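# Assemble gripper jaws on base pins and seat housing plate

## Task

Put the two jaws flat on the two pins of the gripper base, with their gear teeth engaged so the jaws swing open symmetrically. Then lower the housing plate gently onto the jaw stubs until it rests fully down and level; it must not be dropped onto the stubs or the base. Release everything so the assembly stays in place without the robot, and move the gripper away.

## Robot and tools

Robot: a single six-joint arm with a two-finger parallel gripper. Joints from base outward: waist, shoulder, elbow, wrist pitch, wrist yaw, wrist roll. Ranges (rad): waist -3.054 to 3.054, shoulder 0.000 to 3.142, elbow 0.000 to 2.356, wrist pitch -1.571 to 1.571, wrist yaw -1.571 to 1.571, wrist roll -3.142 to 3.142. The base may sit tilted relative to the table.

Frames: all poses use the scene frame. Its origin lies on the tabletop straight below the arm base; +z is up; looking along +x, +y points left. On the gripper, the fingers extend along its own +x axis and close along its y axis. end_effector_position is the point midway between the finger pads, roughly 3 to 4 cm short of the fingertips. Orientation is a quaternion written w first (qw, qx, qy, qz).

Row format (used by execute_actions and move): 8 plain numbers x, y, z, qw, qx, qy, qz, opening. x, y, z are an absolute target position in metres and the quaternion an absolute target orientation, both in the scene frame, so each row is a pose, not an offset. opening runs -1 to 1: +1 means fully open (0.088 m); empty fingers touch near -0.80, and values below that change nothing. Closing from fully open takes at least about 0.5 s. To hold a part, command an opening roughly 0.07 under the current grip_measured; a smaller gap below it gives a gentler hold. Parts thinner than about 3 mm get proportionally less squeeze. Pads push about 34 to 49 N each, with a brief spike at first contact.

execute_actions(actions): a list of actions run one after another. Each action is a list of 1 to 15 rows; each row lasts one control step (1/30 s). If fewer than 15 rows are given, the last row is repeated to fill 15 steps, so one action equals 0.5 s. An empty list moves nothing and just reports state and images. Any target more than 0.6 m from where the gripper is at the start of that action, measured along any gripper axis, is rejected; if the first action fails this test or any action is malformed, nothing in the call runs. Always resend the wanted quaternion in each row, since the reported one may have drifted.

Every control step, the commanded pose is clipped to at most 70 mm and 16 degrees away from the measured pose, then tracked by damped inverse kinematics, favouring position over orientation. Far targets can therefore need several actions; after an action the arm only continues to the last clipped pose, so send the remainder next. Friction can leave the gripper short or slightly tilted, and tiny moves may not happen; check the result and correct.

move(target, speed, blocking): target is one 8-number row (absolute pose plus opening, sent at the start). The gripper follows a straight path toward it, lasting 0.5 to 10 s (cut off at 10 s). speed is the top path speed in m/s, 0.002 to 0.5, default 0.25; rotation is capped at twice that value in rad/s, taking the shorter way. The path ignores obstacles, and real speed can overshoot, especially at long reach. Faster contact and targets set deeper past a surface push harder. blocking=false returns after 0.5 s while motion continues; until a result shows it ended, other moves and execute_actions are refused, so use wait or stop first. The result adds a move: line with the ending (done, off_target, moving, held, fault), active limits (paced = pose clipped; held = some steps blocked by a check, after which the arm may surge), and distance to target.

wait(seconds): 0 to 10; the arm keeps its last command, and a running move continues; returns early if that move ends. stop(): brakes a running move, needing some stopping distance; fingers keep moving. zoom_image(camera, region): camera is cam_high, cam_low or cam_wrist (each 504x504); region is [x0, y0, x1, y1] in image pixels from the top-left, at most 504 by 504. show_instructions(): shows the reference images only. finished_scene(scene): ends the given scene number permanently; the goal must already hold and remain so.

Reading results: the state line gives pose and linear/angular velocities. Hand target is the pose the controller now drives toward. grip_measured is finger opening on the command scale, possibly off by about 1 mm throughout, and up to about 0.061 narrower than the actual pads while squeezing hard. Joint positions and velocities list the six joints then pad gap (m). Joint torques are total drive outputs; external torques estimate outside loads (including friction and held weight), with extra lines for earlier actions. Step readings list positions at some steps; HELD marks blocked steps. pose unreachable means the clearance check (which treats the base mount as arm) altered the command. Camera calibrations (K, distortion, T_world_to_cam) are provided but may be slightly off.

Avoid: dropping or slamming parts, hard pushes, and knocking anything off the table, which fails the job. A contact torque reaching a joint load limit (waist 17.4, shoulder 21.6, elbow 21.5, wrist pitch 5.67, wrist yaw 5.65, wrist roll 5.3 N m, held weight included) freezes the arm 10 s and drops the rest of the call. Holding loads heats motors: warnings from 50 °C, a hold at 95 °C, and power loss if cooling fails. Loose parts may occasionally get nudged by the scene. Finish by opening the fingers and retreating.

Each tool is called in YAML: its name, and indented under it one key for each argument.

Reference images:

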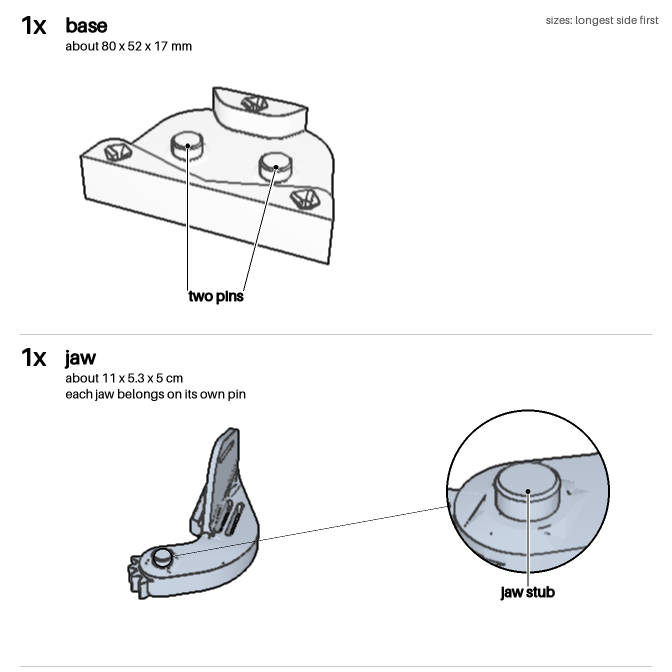

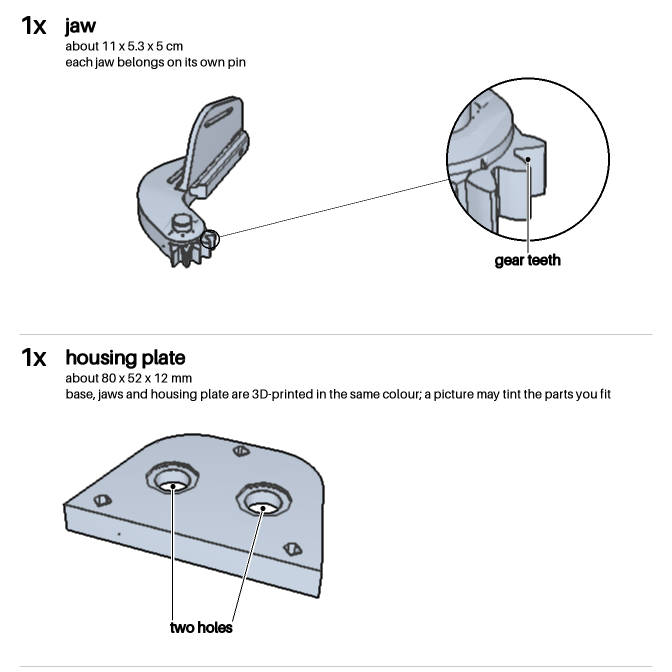

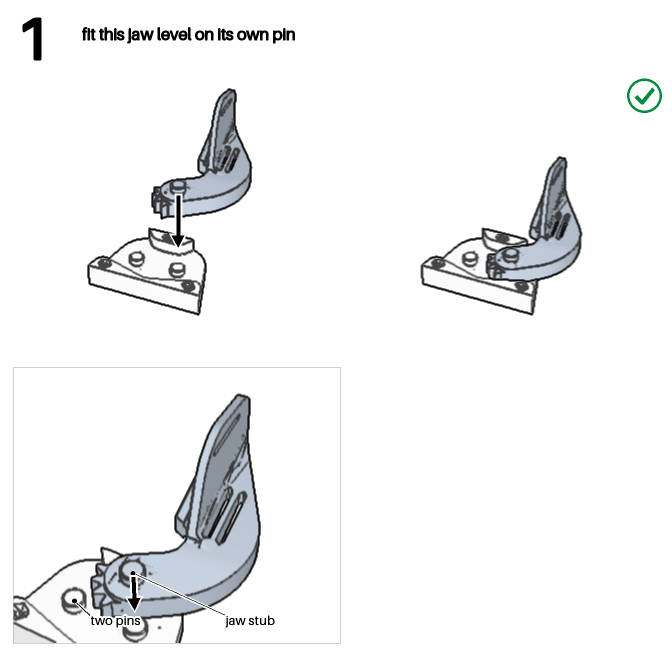

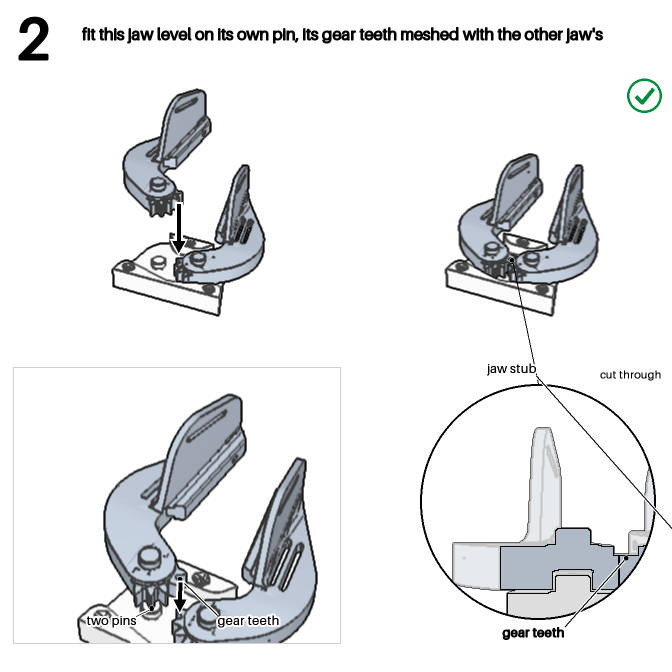

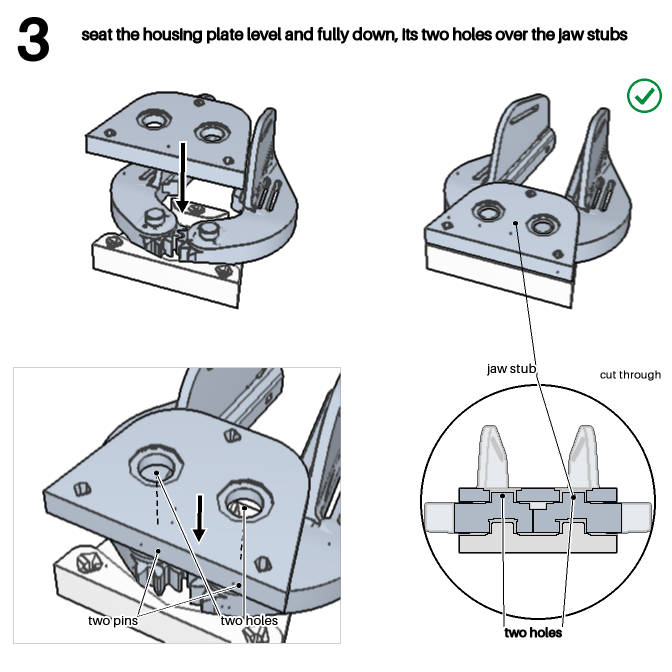

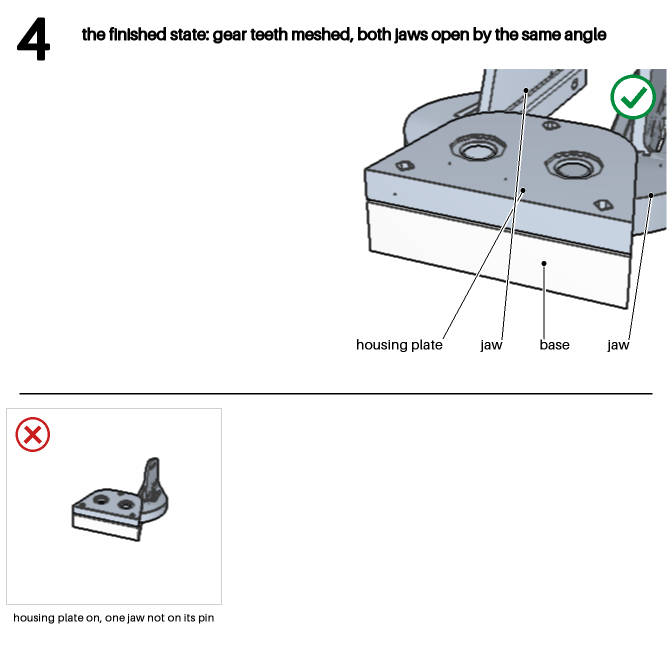

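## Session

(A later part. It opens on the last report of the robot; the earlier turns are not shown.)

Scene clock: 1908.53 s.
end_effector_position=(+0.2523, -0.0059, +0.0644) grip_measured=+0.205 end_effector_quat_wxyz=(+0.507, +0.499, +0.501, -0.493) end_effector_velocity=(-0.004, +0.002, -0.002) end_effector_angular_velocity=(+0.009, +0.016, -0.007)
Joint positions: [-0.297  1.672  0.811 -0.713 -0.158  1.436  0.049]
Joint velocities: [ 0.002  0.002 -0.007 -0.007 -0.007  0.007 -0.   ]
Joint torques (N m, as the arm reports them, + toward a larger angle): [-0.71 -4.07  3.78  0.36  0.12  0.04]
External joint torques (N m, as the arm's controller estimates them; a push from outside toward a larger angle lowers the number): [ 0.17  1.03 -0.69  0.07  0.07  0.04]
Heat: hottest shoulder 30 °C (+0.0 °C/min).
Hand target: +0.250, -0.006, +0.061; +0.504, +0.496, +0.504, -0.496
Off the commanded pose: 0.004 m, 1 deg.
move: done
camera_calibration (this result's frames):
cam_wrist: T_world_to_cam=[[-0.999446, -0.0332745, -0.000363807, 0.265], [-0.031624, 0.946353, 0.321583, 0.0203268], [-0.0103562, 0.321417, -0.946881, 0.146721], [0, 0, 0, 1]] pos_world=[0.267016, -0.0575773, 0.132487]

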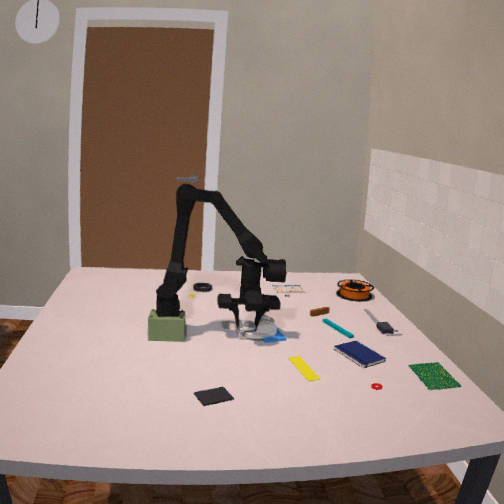

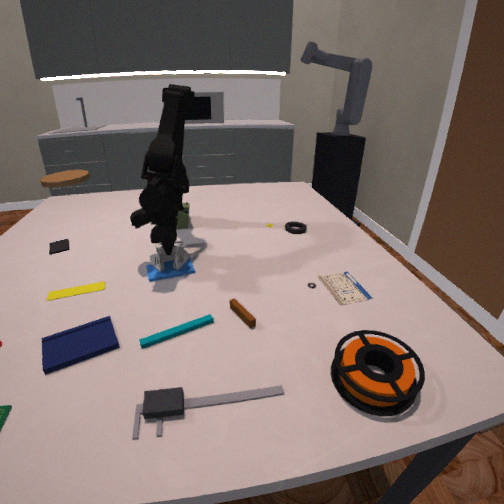

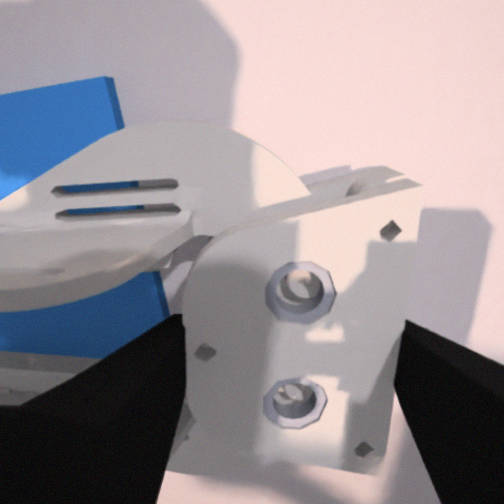

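move:
  target: [0.2550, -0.0060, 0.076, 0.5125, 0.5045, 0.4953, -0.4877, 0.13]
  speed: 0.008

move:
  target: [0.2478, -0.0058, 0.0615, 0.5039, 0.4961, 0.5039, -0.4961, 0.13]
  speed: 0.004

zoom_image:
  camera: "cam_wrist"
  region: [350, 155, 430, 215]

Scene clock: 1919.50 s.
end_effector_position=(+0.2504, -0.0056, +0.0708) grip_measured=+0.205 end_effector_quat_wxyz=(+0.506, +0.500, +0.500, -0.493) end_effector_velocity=(-0.002, +0.003, +0.000) end_effector_angular_velocity=(+0.022, +0.004, +0.019)
Joint positions: [-0.301  1.65   0.817 -0.742 -0.158  1.435  0.049]
Joint velocities: [-0.002 -0.002 -0.002 -0.007 -0.022 -0.022 -0.   ]
Joint torques (N m, as the arm reports them, + toward a larger angle): [-1.38 -6.26  5.96  0.09  0.   -0.1 ]
External joint torques (N m, as the arm's controller estimates them; a push from outside toward a larger angle lowers the number): [-0.49 -1.26  1.42 -0.2  -0.04 -0.1 ]
Heat: hottest shoulder 30 °C (+0.0 °C/min).
Hand target: +0.255, -0.006, +0.076; +0.513, +0.504, +0.495, -0.488
Off the commanded pose: 0.007 m, 1 deg.
move: done
camera_calibration (this result's frames):
cam_wrist: T_world_to_cam=[[-0.99952, -0.0309696, -0.000526788, 0.26313], [-0.0294937, 0.946417, 0.321597, 0.0173143], [-0.00946117, 0.321459, -0.946876, 0.152427], [0, 0, 0, 1]] pos_world=[0.264957, -0.0572364, 0.1389]

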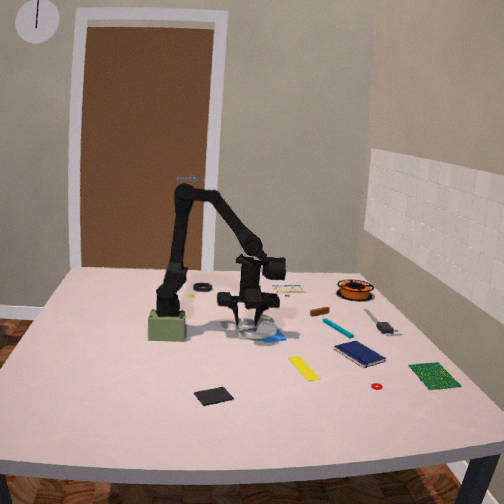

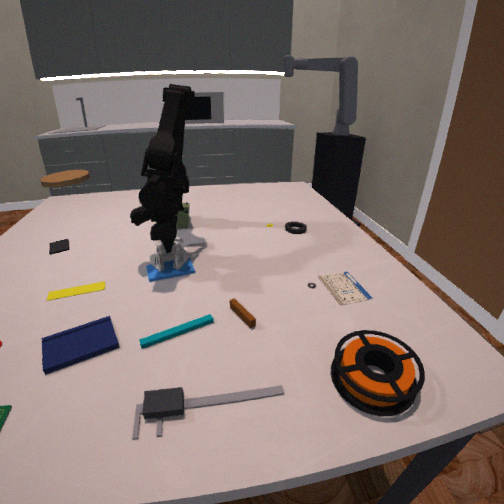

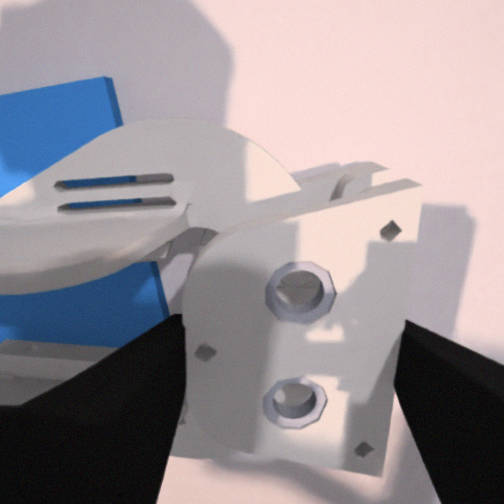

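Scene clock: 1922.13 s.
end_effector_position=(+0.2506, -0.0058, +0.0646) grip_measured=+0.205 end_effector_quat_wxyz=(+0.507, +0.499, +0.501, -0.493) end_effector_velocity=(+0.001, +0.000, -0.001) end_effector_angular_velocity=(+0.007, -0.004, +0.005)
Joint positions: [-0.298  1.666  0.805 -0.714 -0.158  1.435  0.049]
Joint velocities: [-0.002  0.002 -0.002  0.007 -0.007 -0.007 -0.   ]
Joint torques (N m, as the arm reports them, + toward a larger angle): [-0.68 -3.96  3.75  0.36  0.16  0.03]
External joint torques (N m, as the arm's controller estimates them; a push from outside toward a larger angle lowers the number): [ 0.24  1.12 -0.82  0.04  0.1   0.03]
Heat: hottest shoulder 30 °C (+0.0 °C/min).
Hand target: +0.248, -0.006, +0.061; +0.504, +0.496, +0.504, -0.496
Off the commanded pose: 0.004 m, 1 deg.
move: done
camera_calibration (this result's frames):
cam_wrist: T_world_to_cam=[[-0.999422, -0.0339824, -0.0000515046, 0.263257], [-0.0321934, 0.946321, 0.321622, 0.0201975], [-0.0108808, 0.321438, -0.946868, 0.147006], [0, 0, 0, 1]] pos_world=[0.265354, -0.0574204, 0.132713]

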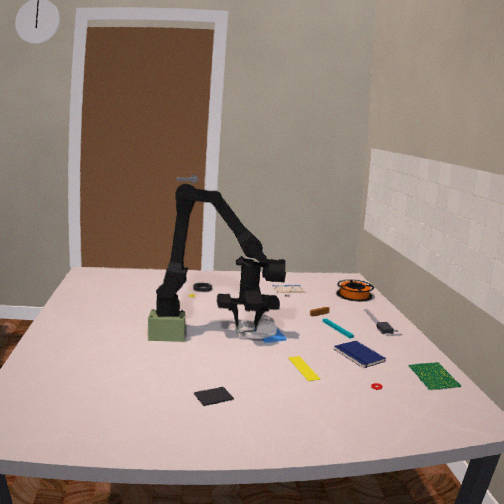

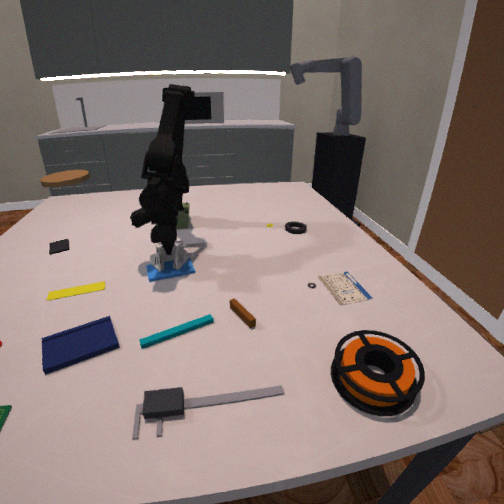

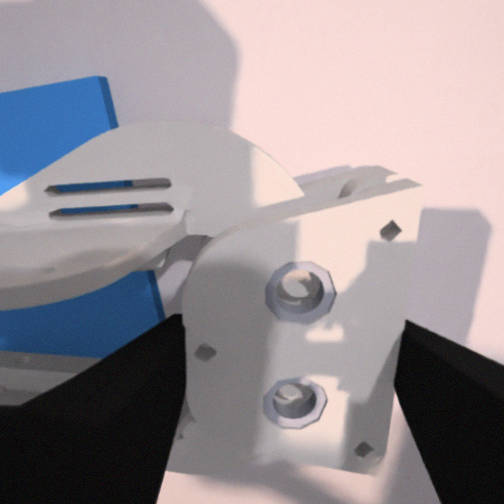

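Region (350, 155, 430, 215) of cam_wrist's 504x504 image, scaled by 6.300, with more detail than that image has; it fills the top 378 rows of this view, and the rest is white.

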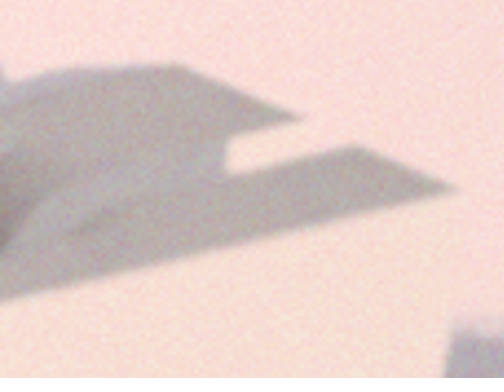

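move:
  target: [0.2474, -0.0058, 0.0570, 0.5039, 0.4961, 0.5039, -0.4961, 0.13]
  speed: 0.003

zoom_image:
  camera: "cam_wrist"
  region: [250, 145, 430, 445]

Scene clock: 1929.60 s.
end_effector_position=(+0.2509, -0.0061, +0.0620) grip_measured=+0.205 end_effector_quat_wxyz=(+0.508, +0.500, +0.500, -0.492) end_effector_velocity=(-0.004, +0.003, -0.001) end_effector_angular_velocity=(+0.023, +0.009, +0.003)
Joint positions: [-0.297  1.67   0.798 -0.697 -0.158  1.436  0.049]
Joint velocities: [-0.002 -0.002 -0.007 -0.007 -0.022 -0.007 -0.   ]
Joint torques (N m, as the arm reports them, + toward a larger angle): [-0.64 -3.44  3.46  0.63  0.15  0.1 ]
External joint torques (N m, as the arm's controller estimates them; a push from outside toward a larger angle lowers the number): [ 0.26  1.65 -1.03  0.32  0.1   0.1 ]
Heat: hottest shoulder 30 °C (+0.0 °C/min).
Hand target: +0.247, -0.006, +0.057; +0.504, +0.496, +0.504, -0.496
Off the commanded pose: 0.006 m, 1 deg.
move: done
camera_calibration (this result's frames):
cam_wrist: T_world_to_cam=[[-0.999418, -0.0338627, -0.00402807, 0.263793], [-0.0333628, 0.946478, 0.321041, 0.0216166], [-0.00705882, 0.320988, -0.947057, 0.143673], [0, 0, 0, 1]] pos_world=[0.265375, -0.0576444, 0.13019]

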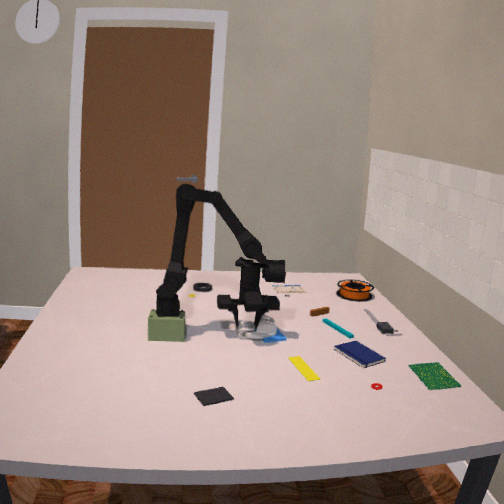

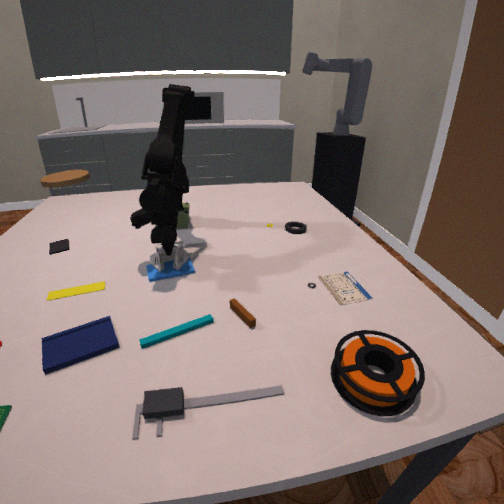

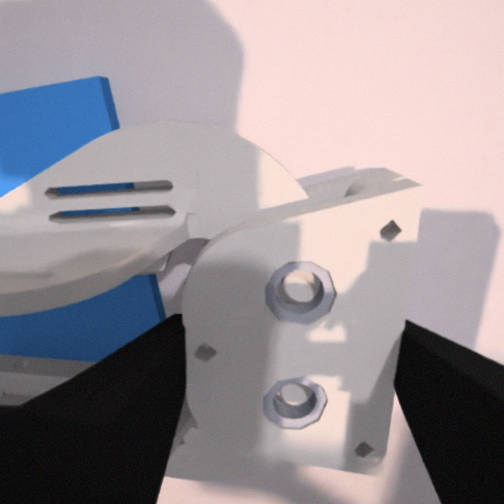

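Region (250, 145, 430, 445) of cam_wrist's 504x504 image, scaled by 1.680, with more detail than that image has; it fills the left 302 columns of this view, and the rest is white.

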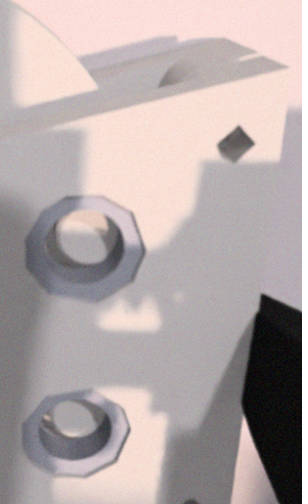

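move:
  target: [0.2432, -0.0058, 0.0580, 0.4976, 0.4899, 0.5102, -0.5023, 0.13]
  speed: 0.003

zoom_image:
  camera: "cam_wrist"
  region: [250, 145, 430, 445]

Scene clock: 1990.33 s.
end_effector_position=(+0.2466, -0.0057, +0.0615) grip_measured=+0.205 end_effector_quat_wxyz=(+0.502, +0.496, +0.505, -0.497) end_effector_velocity=(-0.002, +0.001, +0.000) end_effector_angular_velocity=(+0.008, +0.006, +0.004)
Joint positions: [-0.297  1.672  0.798 -0.716 -0.158  1.436  0.049]
Joint velocities: [-0.002 -0.002 -0.002 -0.007 -0.007 -0.007 -0.   ]
Joint torques (N m, as the arm reports them, + toward a larger angle): [-0.68 -3.29  4.07 -0.06  0.25 -0.07]
External joint torques (N m, as the arm's controller estimates them; a push from outside toward a larger angle lowers the number): [ 0.21  1.77 -0.37 -0.33  0.2  -0.07]
Heat: hottest shoulder 29 °C (-1.0 °C/min).
Hand target: +0.243, -0.006, +0.058; +0.498, +0.490, +0.510, -0.502
Off the commanded pose: 0.005 m, 1 deg.
move: done
camera_calibration (this result's frames):
cam_wrist: T_world_to_cam=[[-0.999386, -0.031054, 0.0161988, 0.258343], [-0.0241566, 0.946015, 0.32322, 0.0189082], [-0.0253615, 0.32263, -0.946185, 0.147578], [0, 0, 0, 1]] pos_world=[0.262385, -0.0574779, 0.12934]

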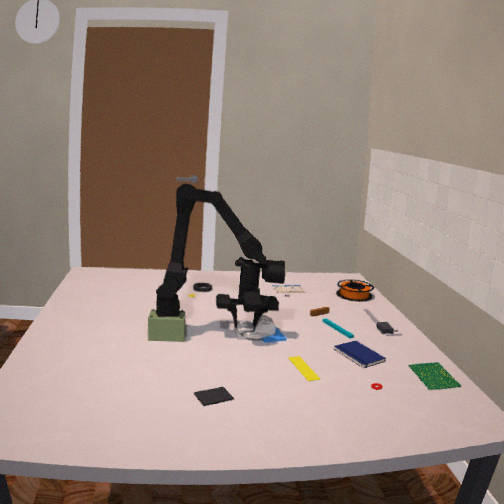

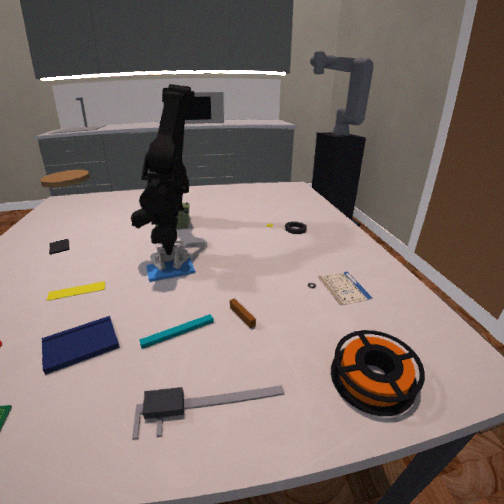

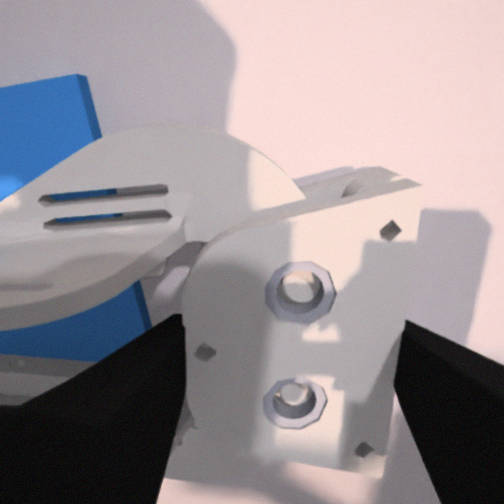

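Region (250, 145, 430, 445) of cam_wrist's 504x504 image, scaled by 1.680, with more detail than that image has; it fills the left 302 columns of this view, and the rest is white.

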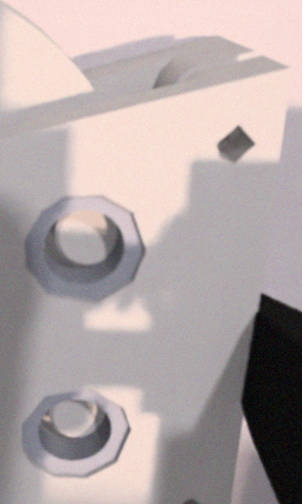

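move:
  target: [0.2515, -0.0058, 0.074, 0.5079, 0.5001, 0.4999, -0.4921, 0.13]
  speed: 0.005

move:
  target: [0.252, -0.0058, 0.125, 0.5079, 0.5001, 0.4999, -0.4921, 0.13]
  speed: 0.04

move:
  target: [0.250, 0.052, 0.122, 0.5039, 0.4961, 0.5039, -0.4961, 0.13]
  speed: 0.05

zoom_image:
  camera: "cam_wrist"
  region: [180, 0, 380, 200]

Scene clock: 2024.23 s.
end_effector_position=(+0.2468, -0.0053, +0.0688) grip_measured=+0.205 end_effector_quat_wxyz=(+0.501, +0.496, +0.505, -0.497) end_effector_velocity=(-0.003, -0.001, +0.002) end_effector_angular_velocity=(-0.006, +0.012, +0.003)
Joint positions: [-0.3    1.656  0.814 -0.751 -0.158  1.434  0.049]
Joint velocities: [-0.002 -0.007  0.002 -0.022  0.007 -0.007 -0.   ]
Joint torques (N m, as the arm reports them, + toward a larger angle): [-1.27 -6.05  5.84  0.04  0.07 -0.09]
External joint torques (N m, as the arm's controller estimates them; a push from outside toward a larger angle lowers the number): [-0.36 -1.    1.27 -0.24  0.01 -0.09]
Heat: hottest elbow 30 °C (+1.0 °C/min).
Hand target: +0.251, -0.006, +0.074; +0.508, +0.500, +0.500, -0.492
Off the commanded pose: 0.007 m, 1 deg.
move: done
camera_calibration (this result's frames):
cam_wrist: T_world_to_cam=[[-0.999382, -0.0304135, 0.0176394, 0.258275], [-0.0230782, 0.945956, 0.323473, 0.0158462], [-0.026524, 0.322866, -0.946073, 0.154573], [0, 0, 0, 1]] pos_world=[0.262581, -0.0570411, 0.136556]

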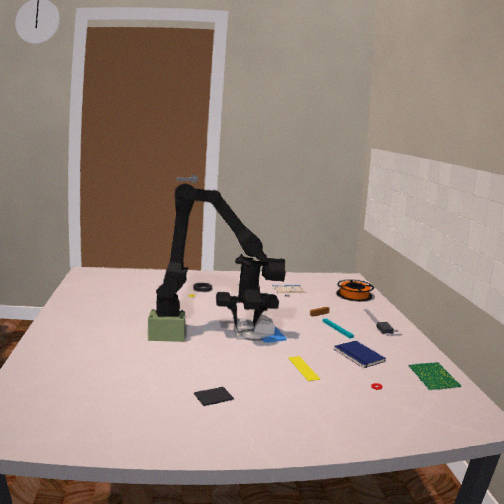

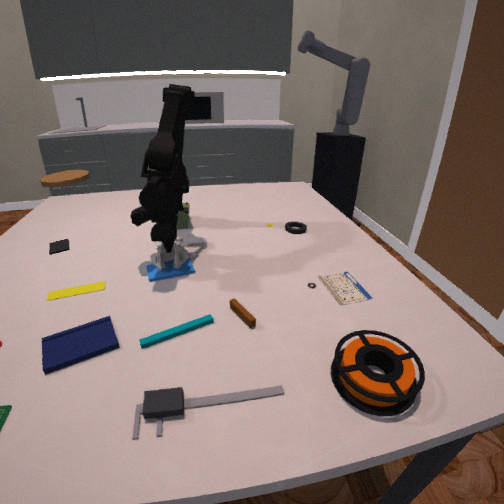

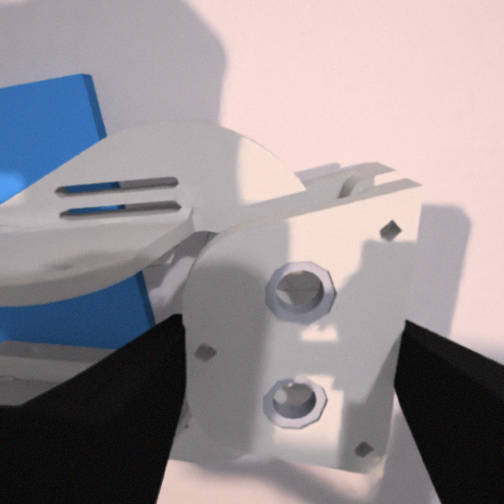

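Scene clock: 2025.97 s.
end_effector_position=(+0.2477, -0.0052, +0.1193) grip_measured=+0.205 end_effector_quat_wxyz=(+0.501, +0.496, +0.505, -0.497) end_effector_velocity=(-0.004, +0.002, +0.001) end_effector_angular_velocity=(+0.010, +0.016, +0.007)
Joint positions: [-0.331  1.564  0.944 -0.977 -0.158  1.402  0.049]
Joint velocities: [ 0.002 -0.002  0.002 -0.022 -0.007 -0.007  0.   ]
Joint torques (N m, as the arm reports them, + toward a larger angle): [-1.05 -6.07  6.69  0.11  0.07 -0.13]
External joint torques (N m, as the arm's controller estimates them; a push from outside toward a larger angle lowers the number): [-0.23 -1.25  1.67 -0.16  0.02 -0.13]
Heat: hottest elbow 30 °C (+1.0 °C/min).
Hand target: +0.251, -0.006, +0.125; +0.508, +0.500, +0.500, -0.492
Off the commanded pose: 0.007 m, 1 deg.
move: done
camera_calibration (this result's frames):
cam_wrist: T_world_to_cam=[[-0.999371, -0.0307987, 0.0175622, 0.258282], [-0.0234479, 0.945705, 0.324179, -0.000562422], [-0.0265929, 0.323564, -0.945833, 0.202353], [0, 0, 0, 1]] pos_world=[0.263488, -0.0569873, 0.187038]

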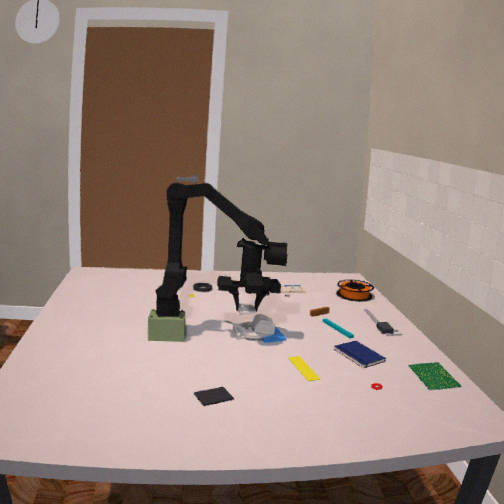

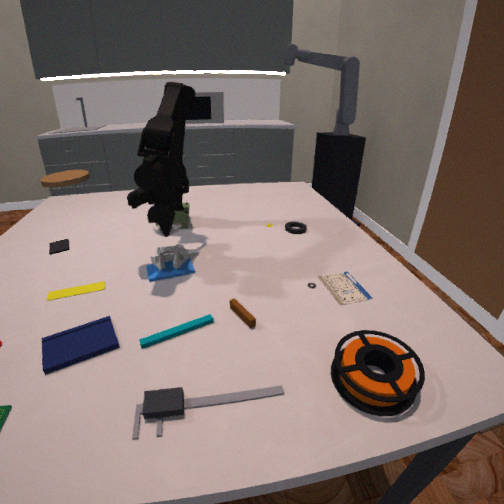

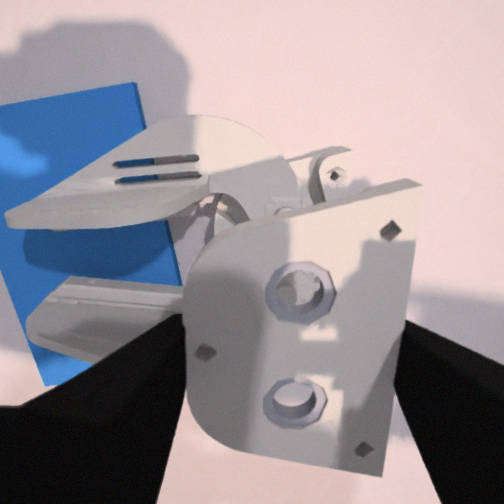

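Scene clock: 2027.47 s.
end_effector_position=(+0.2468, +0.0504, +0.1167) grip_measured=+0.205 end_effector_quat_wxyz=(+0.498, +0.492, +0.509, -0.502) end_effector_velocity=(-0.004, +0.002, +0.001) end_effector_angular_velocity=(+0.006, +0.018, -0.008)
Joint positions: [-0.107  1.547  0.953 -0.983 -0.158  1.626  0.049]
Joint velocities: [ 0.002 -0.002  0.002 -0.022 -0.007  0.007 -0.   ]
Joint torques (N m, as the arm reports them, + toward a larger angle): [-0.79 -5.95  6.57  0.04  0.    0.09]
External joint torques (N m, as the arm's controller estimates them; a push from outside toward a larger angle lowers the number): [ 0.1  -1.01  1.57 -0.18 -0.05  0.09]
Heat: hottest elbow 30 °C (+1.0 °C/min).
Hand target: +0.250, +0.053, +0.122; +0.503, +0.497, +0.505, -0.495
Off the commanded pose: 0.006 m, 1 deg.
move: done
camera_calibration (this result's frames):
cam_wrist: T_world_to_cam=[[-0.998986, -0.0303379, 0.0332557, 0.257251], [-0.0180435, 0.946698, 0.321617, -0.05334], [-0.0412403, 0.320691, -0.946286, 0.185681], [0, 0, 0, 1]] pos_world=[0.263685, -0.00124488, 0.184307]

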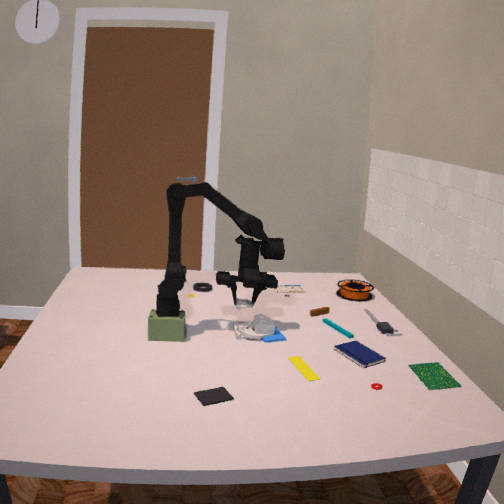

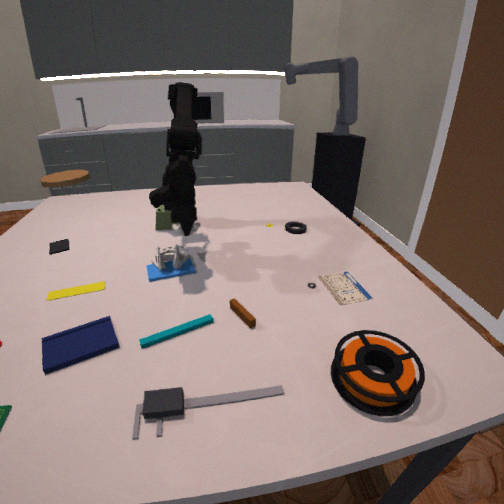

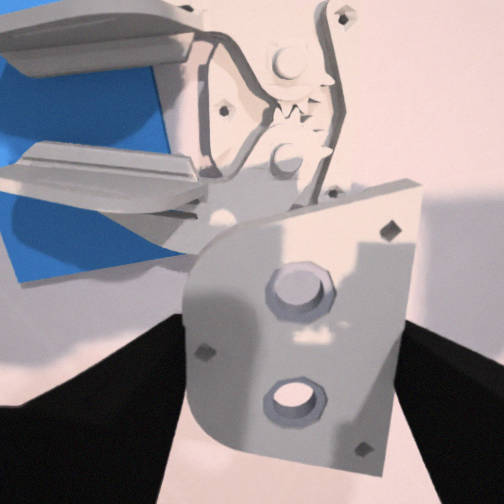

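Region (180, 0, 380, 200) of cam_wrist's 504x504 image, scaled by 2.520, with more detail than that image has.

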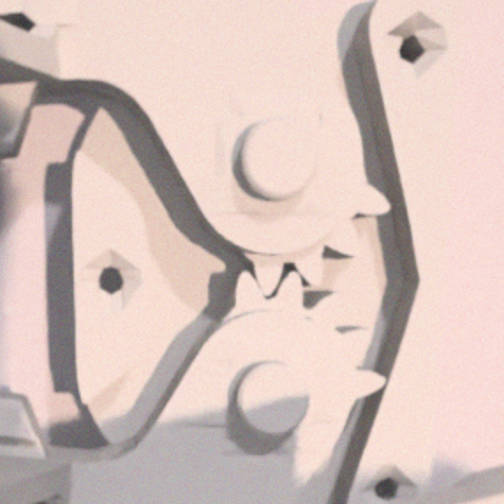

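zoom_image:
  camera: "cam_wrist"
  region: [240, 250, 360, 440]

Region (240, 250, 360, 440) of cam_wrist's 504x504 image, scaled by 2.653, with more detail than that image has; it fills the left 318 columns of this view, and the rest is white.

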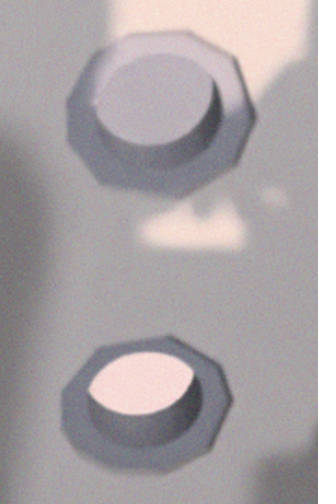

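move:
  target: [0.2470, -0.0050, 0.120, 0.5039, 0.4961, 0.5039, -0.4961, 0.13]
  speed: 0.05

move:
  target: [0.2437, -0.0052, 0.066, 0.5039, 0.4961, 0.5039, -0.4961, 0.13]
  speed: 0.025

zoom_image:
  camera: "cam_wrist"
  region: [350, 155, 430, 215]

Scene clock: 2084.60 s.
end_effector_position=(+0.2485, -0.0037, +0.1229) grip_measured=+0.205 end_effector_quat_wxyz=(+0.507, +0.498, +0.501, -0.493) end_effector_velocity=(-0.000, +0.001, +0.002) end_effector_angular_velocity=(+0.022, -0.003, +0.010)
Joint positions: [-0.325  1.547  0.943 -0.976 -0.155  1.406  0.049]
Joint velocities: [-0.012 -0.002  0.002 -0.007 -0.022 -0.022 -0.   ]
Joint torques (N m, as the arm reports them, + toward a larger angle): [-1.12 -3.9   4.42  0.36  0.15 -0.01]
External joint torques (N m, as the arm's controller estimates them; a push from outside toward a larger angle lowers the number): [-0.26  0.91 -0.73  0.05  0.1  -0.01]
Heat: hottest shoulder 32 °C (+2.0 °C/min).
Hand target: +0.247, -0.006, +0.120; +0.504, +0.495, +0.503, -0.497
Off the commanded pose: 0.003 m, 1 deg.
move: done
camera_calibration (this result's frames):
cam_wrist: T_world_to_cam=[[-0.999389, -0.0349184, 0.00177454, 0.261022], [-0.0325265, 0.94715, 0.319136, -0.000183165], [-0.0128245, 0.318884, -0.947707, 0.202077], [0, 0, 0, 1]] pos_world=[0.263448, -0.0551511, 0.191105]

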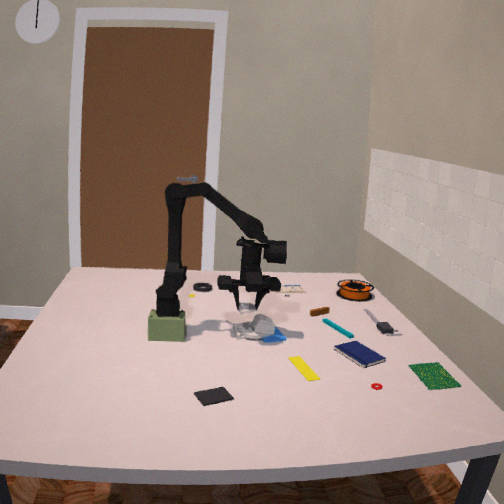

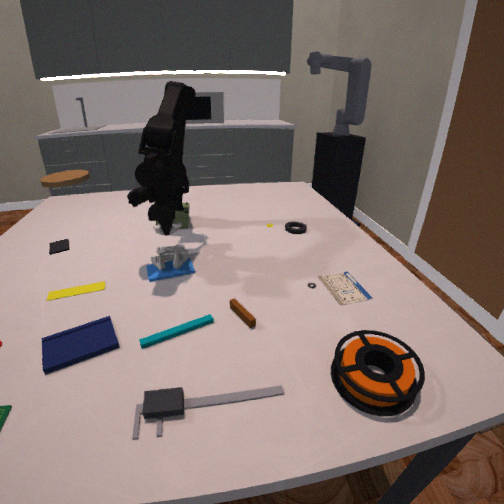

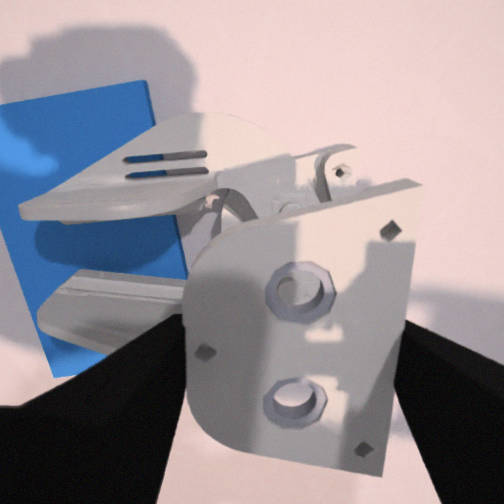

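Scene clock: 2087.17 s.
end_effector_position=(+0.2469, -0.0057, +0.0693) grip_measured=+0.205 end_effector_quat_wxyz=(+0.508, +0.498, +0.501, -0.493) end_effector_velocity=(-0.001, +0.000, -0.001) end_effector_angular_velocity=(+0.007, -0.004, +0.005)
Joint positions: [-0.3    1.641  0.801 -0.734 -0.155  1.431  0.049]
Joint velocities: [-0.002 -0.002 -0.007  0.007 -0.007 -0.007 -0.   ]
Joint torques (N m, as the arm reports them, + toward a larger angle): [-0.72 -4.    3.71  0.35  0.01  0.1 ]
External joint torques (N m, as the arm's controller estimates them; a push from outside toward a larger angle lowers the number): [ 0.18  0.97 -0.84  0.06 -0.05  0.1 ]
Heat: hottest elbow 32 °C (+2.0 °C/min).
Hand target: +0.244, -0.005, +0.066; +0.504, +0.496, +0.504, -0.496
Off the commanded pose: 0.005 m, 1 deg.
move: done
camera_calibration (this result's frames):
cam_wrist: T_world_to_cam=[[-0.999383, -0.0351213, 0.0000081873, 0.259608], [-0.0332873, 0.947271, 0.318699, 0.018992], [-0.0112009, 0.318502, -0.947856, 0.151537], [0, 0, 0, 1]] pos_world=[0.261777, -0.0571376, 0.13758]

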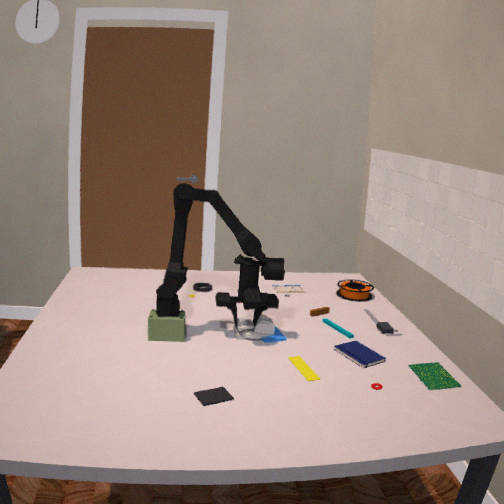

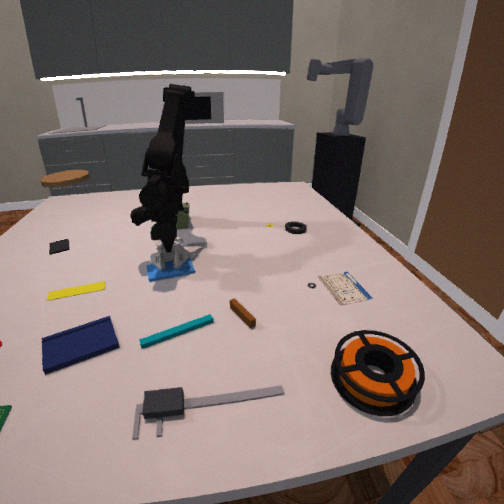

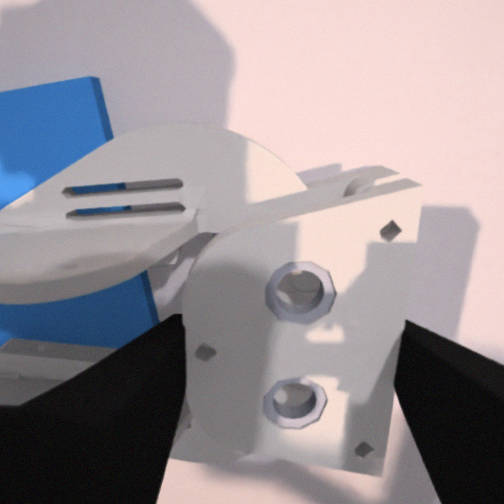

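Region (350, 155, 430, 215) of cam_wrist's 504x504 image, scaled by 6.300, with more detail than that image has; it fills the top 378 rows of this view, and the rest is white.

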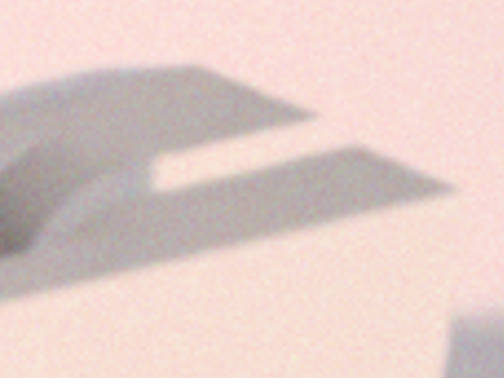

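move:
  target: [0.2409, -0.0046, 0.0620, 0.5039, 0.4961, 0.5039, -0.4961, 0.13]
  speed: 0.004

zoom_image:
  camera: "cam_wrist"
  region: [350, 155, 430, 215]

zoom_image:
  camera: "cam_wrist"
  region: [255, 250, 345, 340]

zoom_image:
  camera: "cam_wrist"
  region: [250, 360, 340, 450]

Scene clock: 2100.20 s.
end_effector_position=(+0.2434, -0.0052, +0.0645) grip_measured=+0.205 end_effector_quat_wxyz=(+0.507, +0.498, +0.501, -0.494) end_effector_velocity=(-0.003, +0.001, -0.001) end_effector_angular_velocity=(+0.009, +0.011, +0.003)
Joint positions: [-0.297  1.642  0.779 -0.714 -0.155  1.435  0.049]
Joint velocities: [-0.002  0.002 -0.002 -0.007 -0.007 -0.007 -0.   ]
Joint torques (N m, as the arm reports them, + toward a larger angle): [-0.84 -4.11  3.72  0.35  0.04  0.09]
External joint torques (N m, as the arm's controller estimates them; a push from outside toward a larger angle lowers the number): [ 0.02  0.75 -0.74  0.07 -0.02  0.09]
Heat: hottest shoulder 31 °C (+0.0 °C/min).
Hand target: +0.241, -0.005, +0.062; +0.504, +0.496, +0.504, -0.496
Off the commanded pose: 0.004 m, 1 deg.
move: done
camera_calibration (this result's frames):
cam_wrist: T_world_to_cam=[[-0.999419, -0.0339625, 0.00276661, 0.255945], [-0.0313047, 0.947203, 0.319104, 0.0193912], [-0.0134581, 0.318832, -0.947716, 0.14733], [0, 0, 0, 1]] pos_world=[0.258386, -0.0566485, 0.132731]

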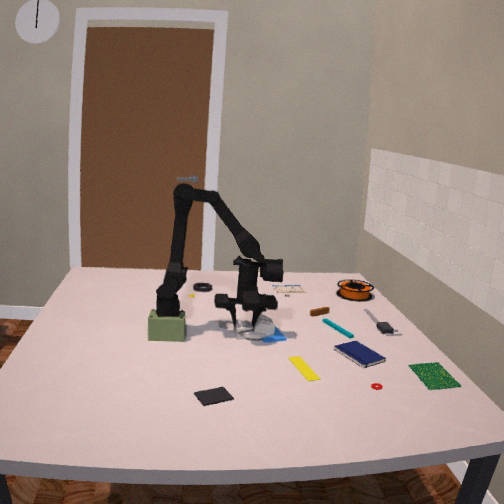

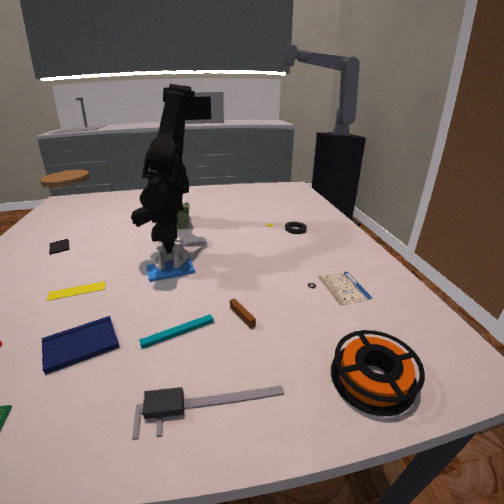

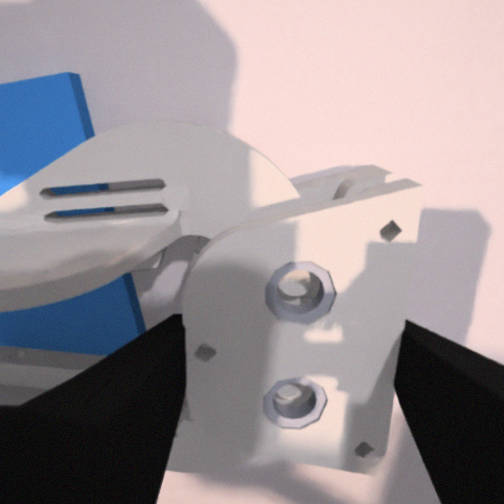

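Region (350, 155, 430, 215) of cam_wrist's 504x504 image, scaled by 6.300, with more detail than that image has; it fills the top 378 rows of this view, and the rest is white.

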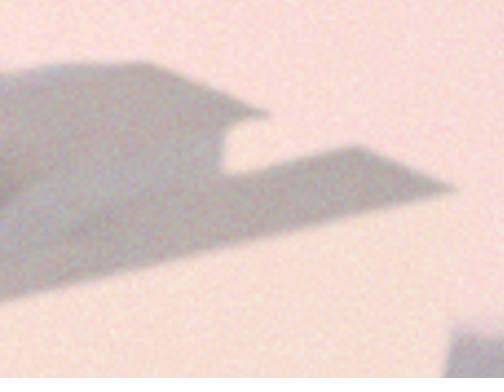

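Region (255, 250, 345, 340) of cam_wrist's 504x504 image, scaled by 5.600, with more detail than that image has.

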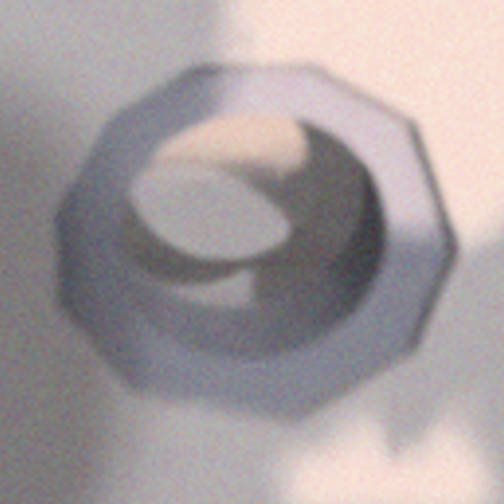

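Region (250, 360, 340, 450) of cam_wrist's 504x504 image, scaled by 5.600, with more detail than that image has.

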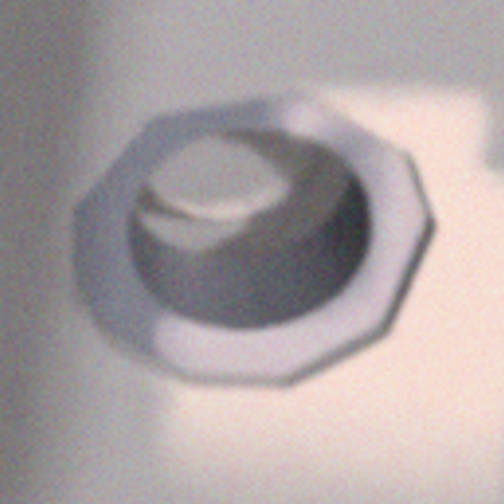

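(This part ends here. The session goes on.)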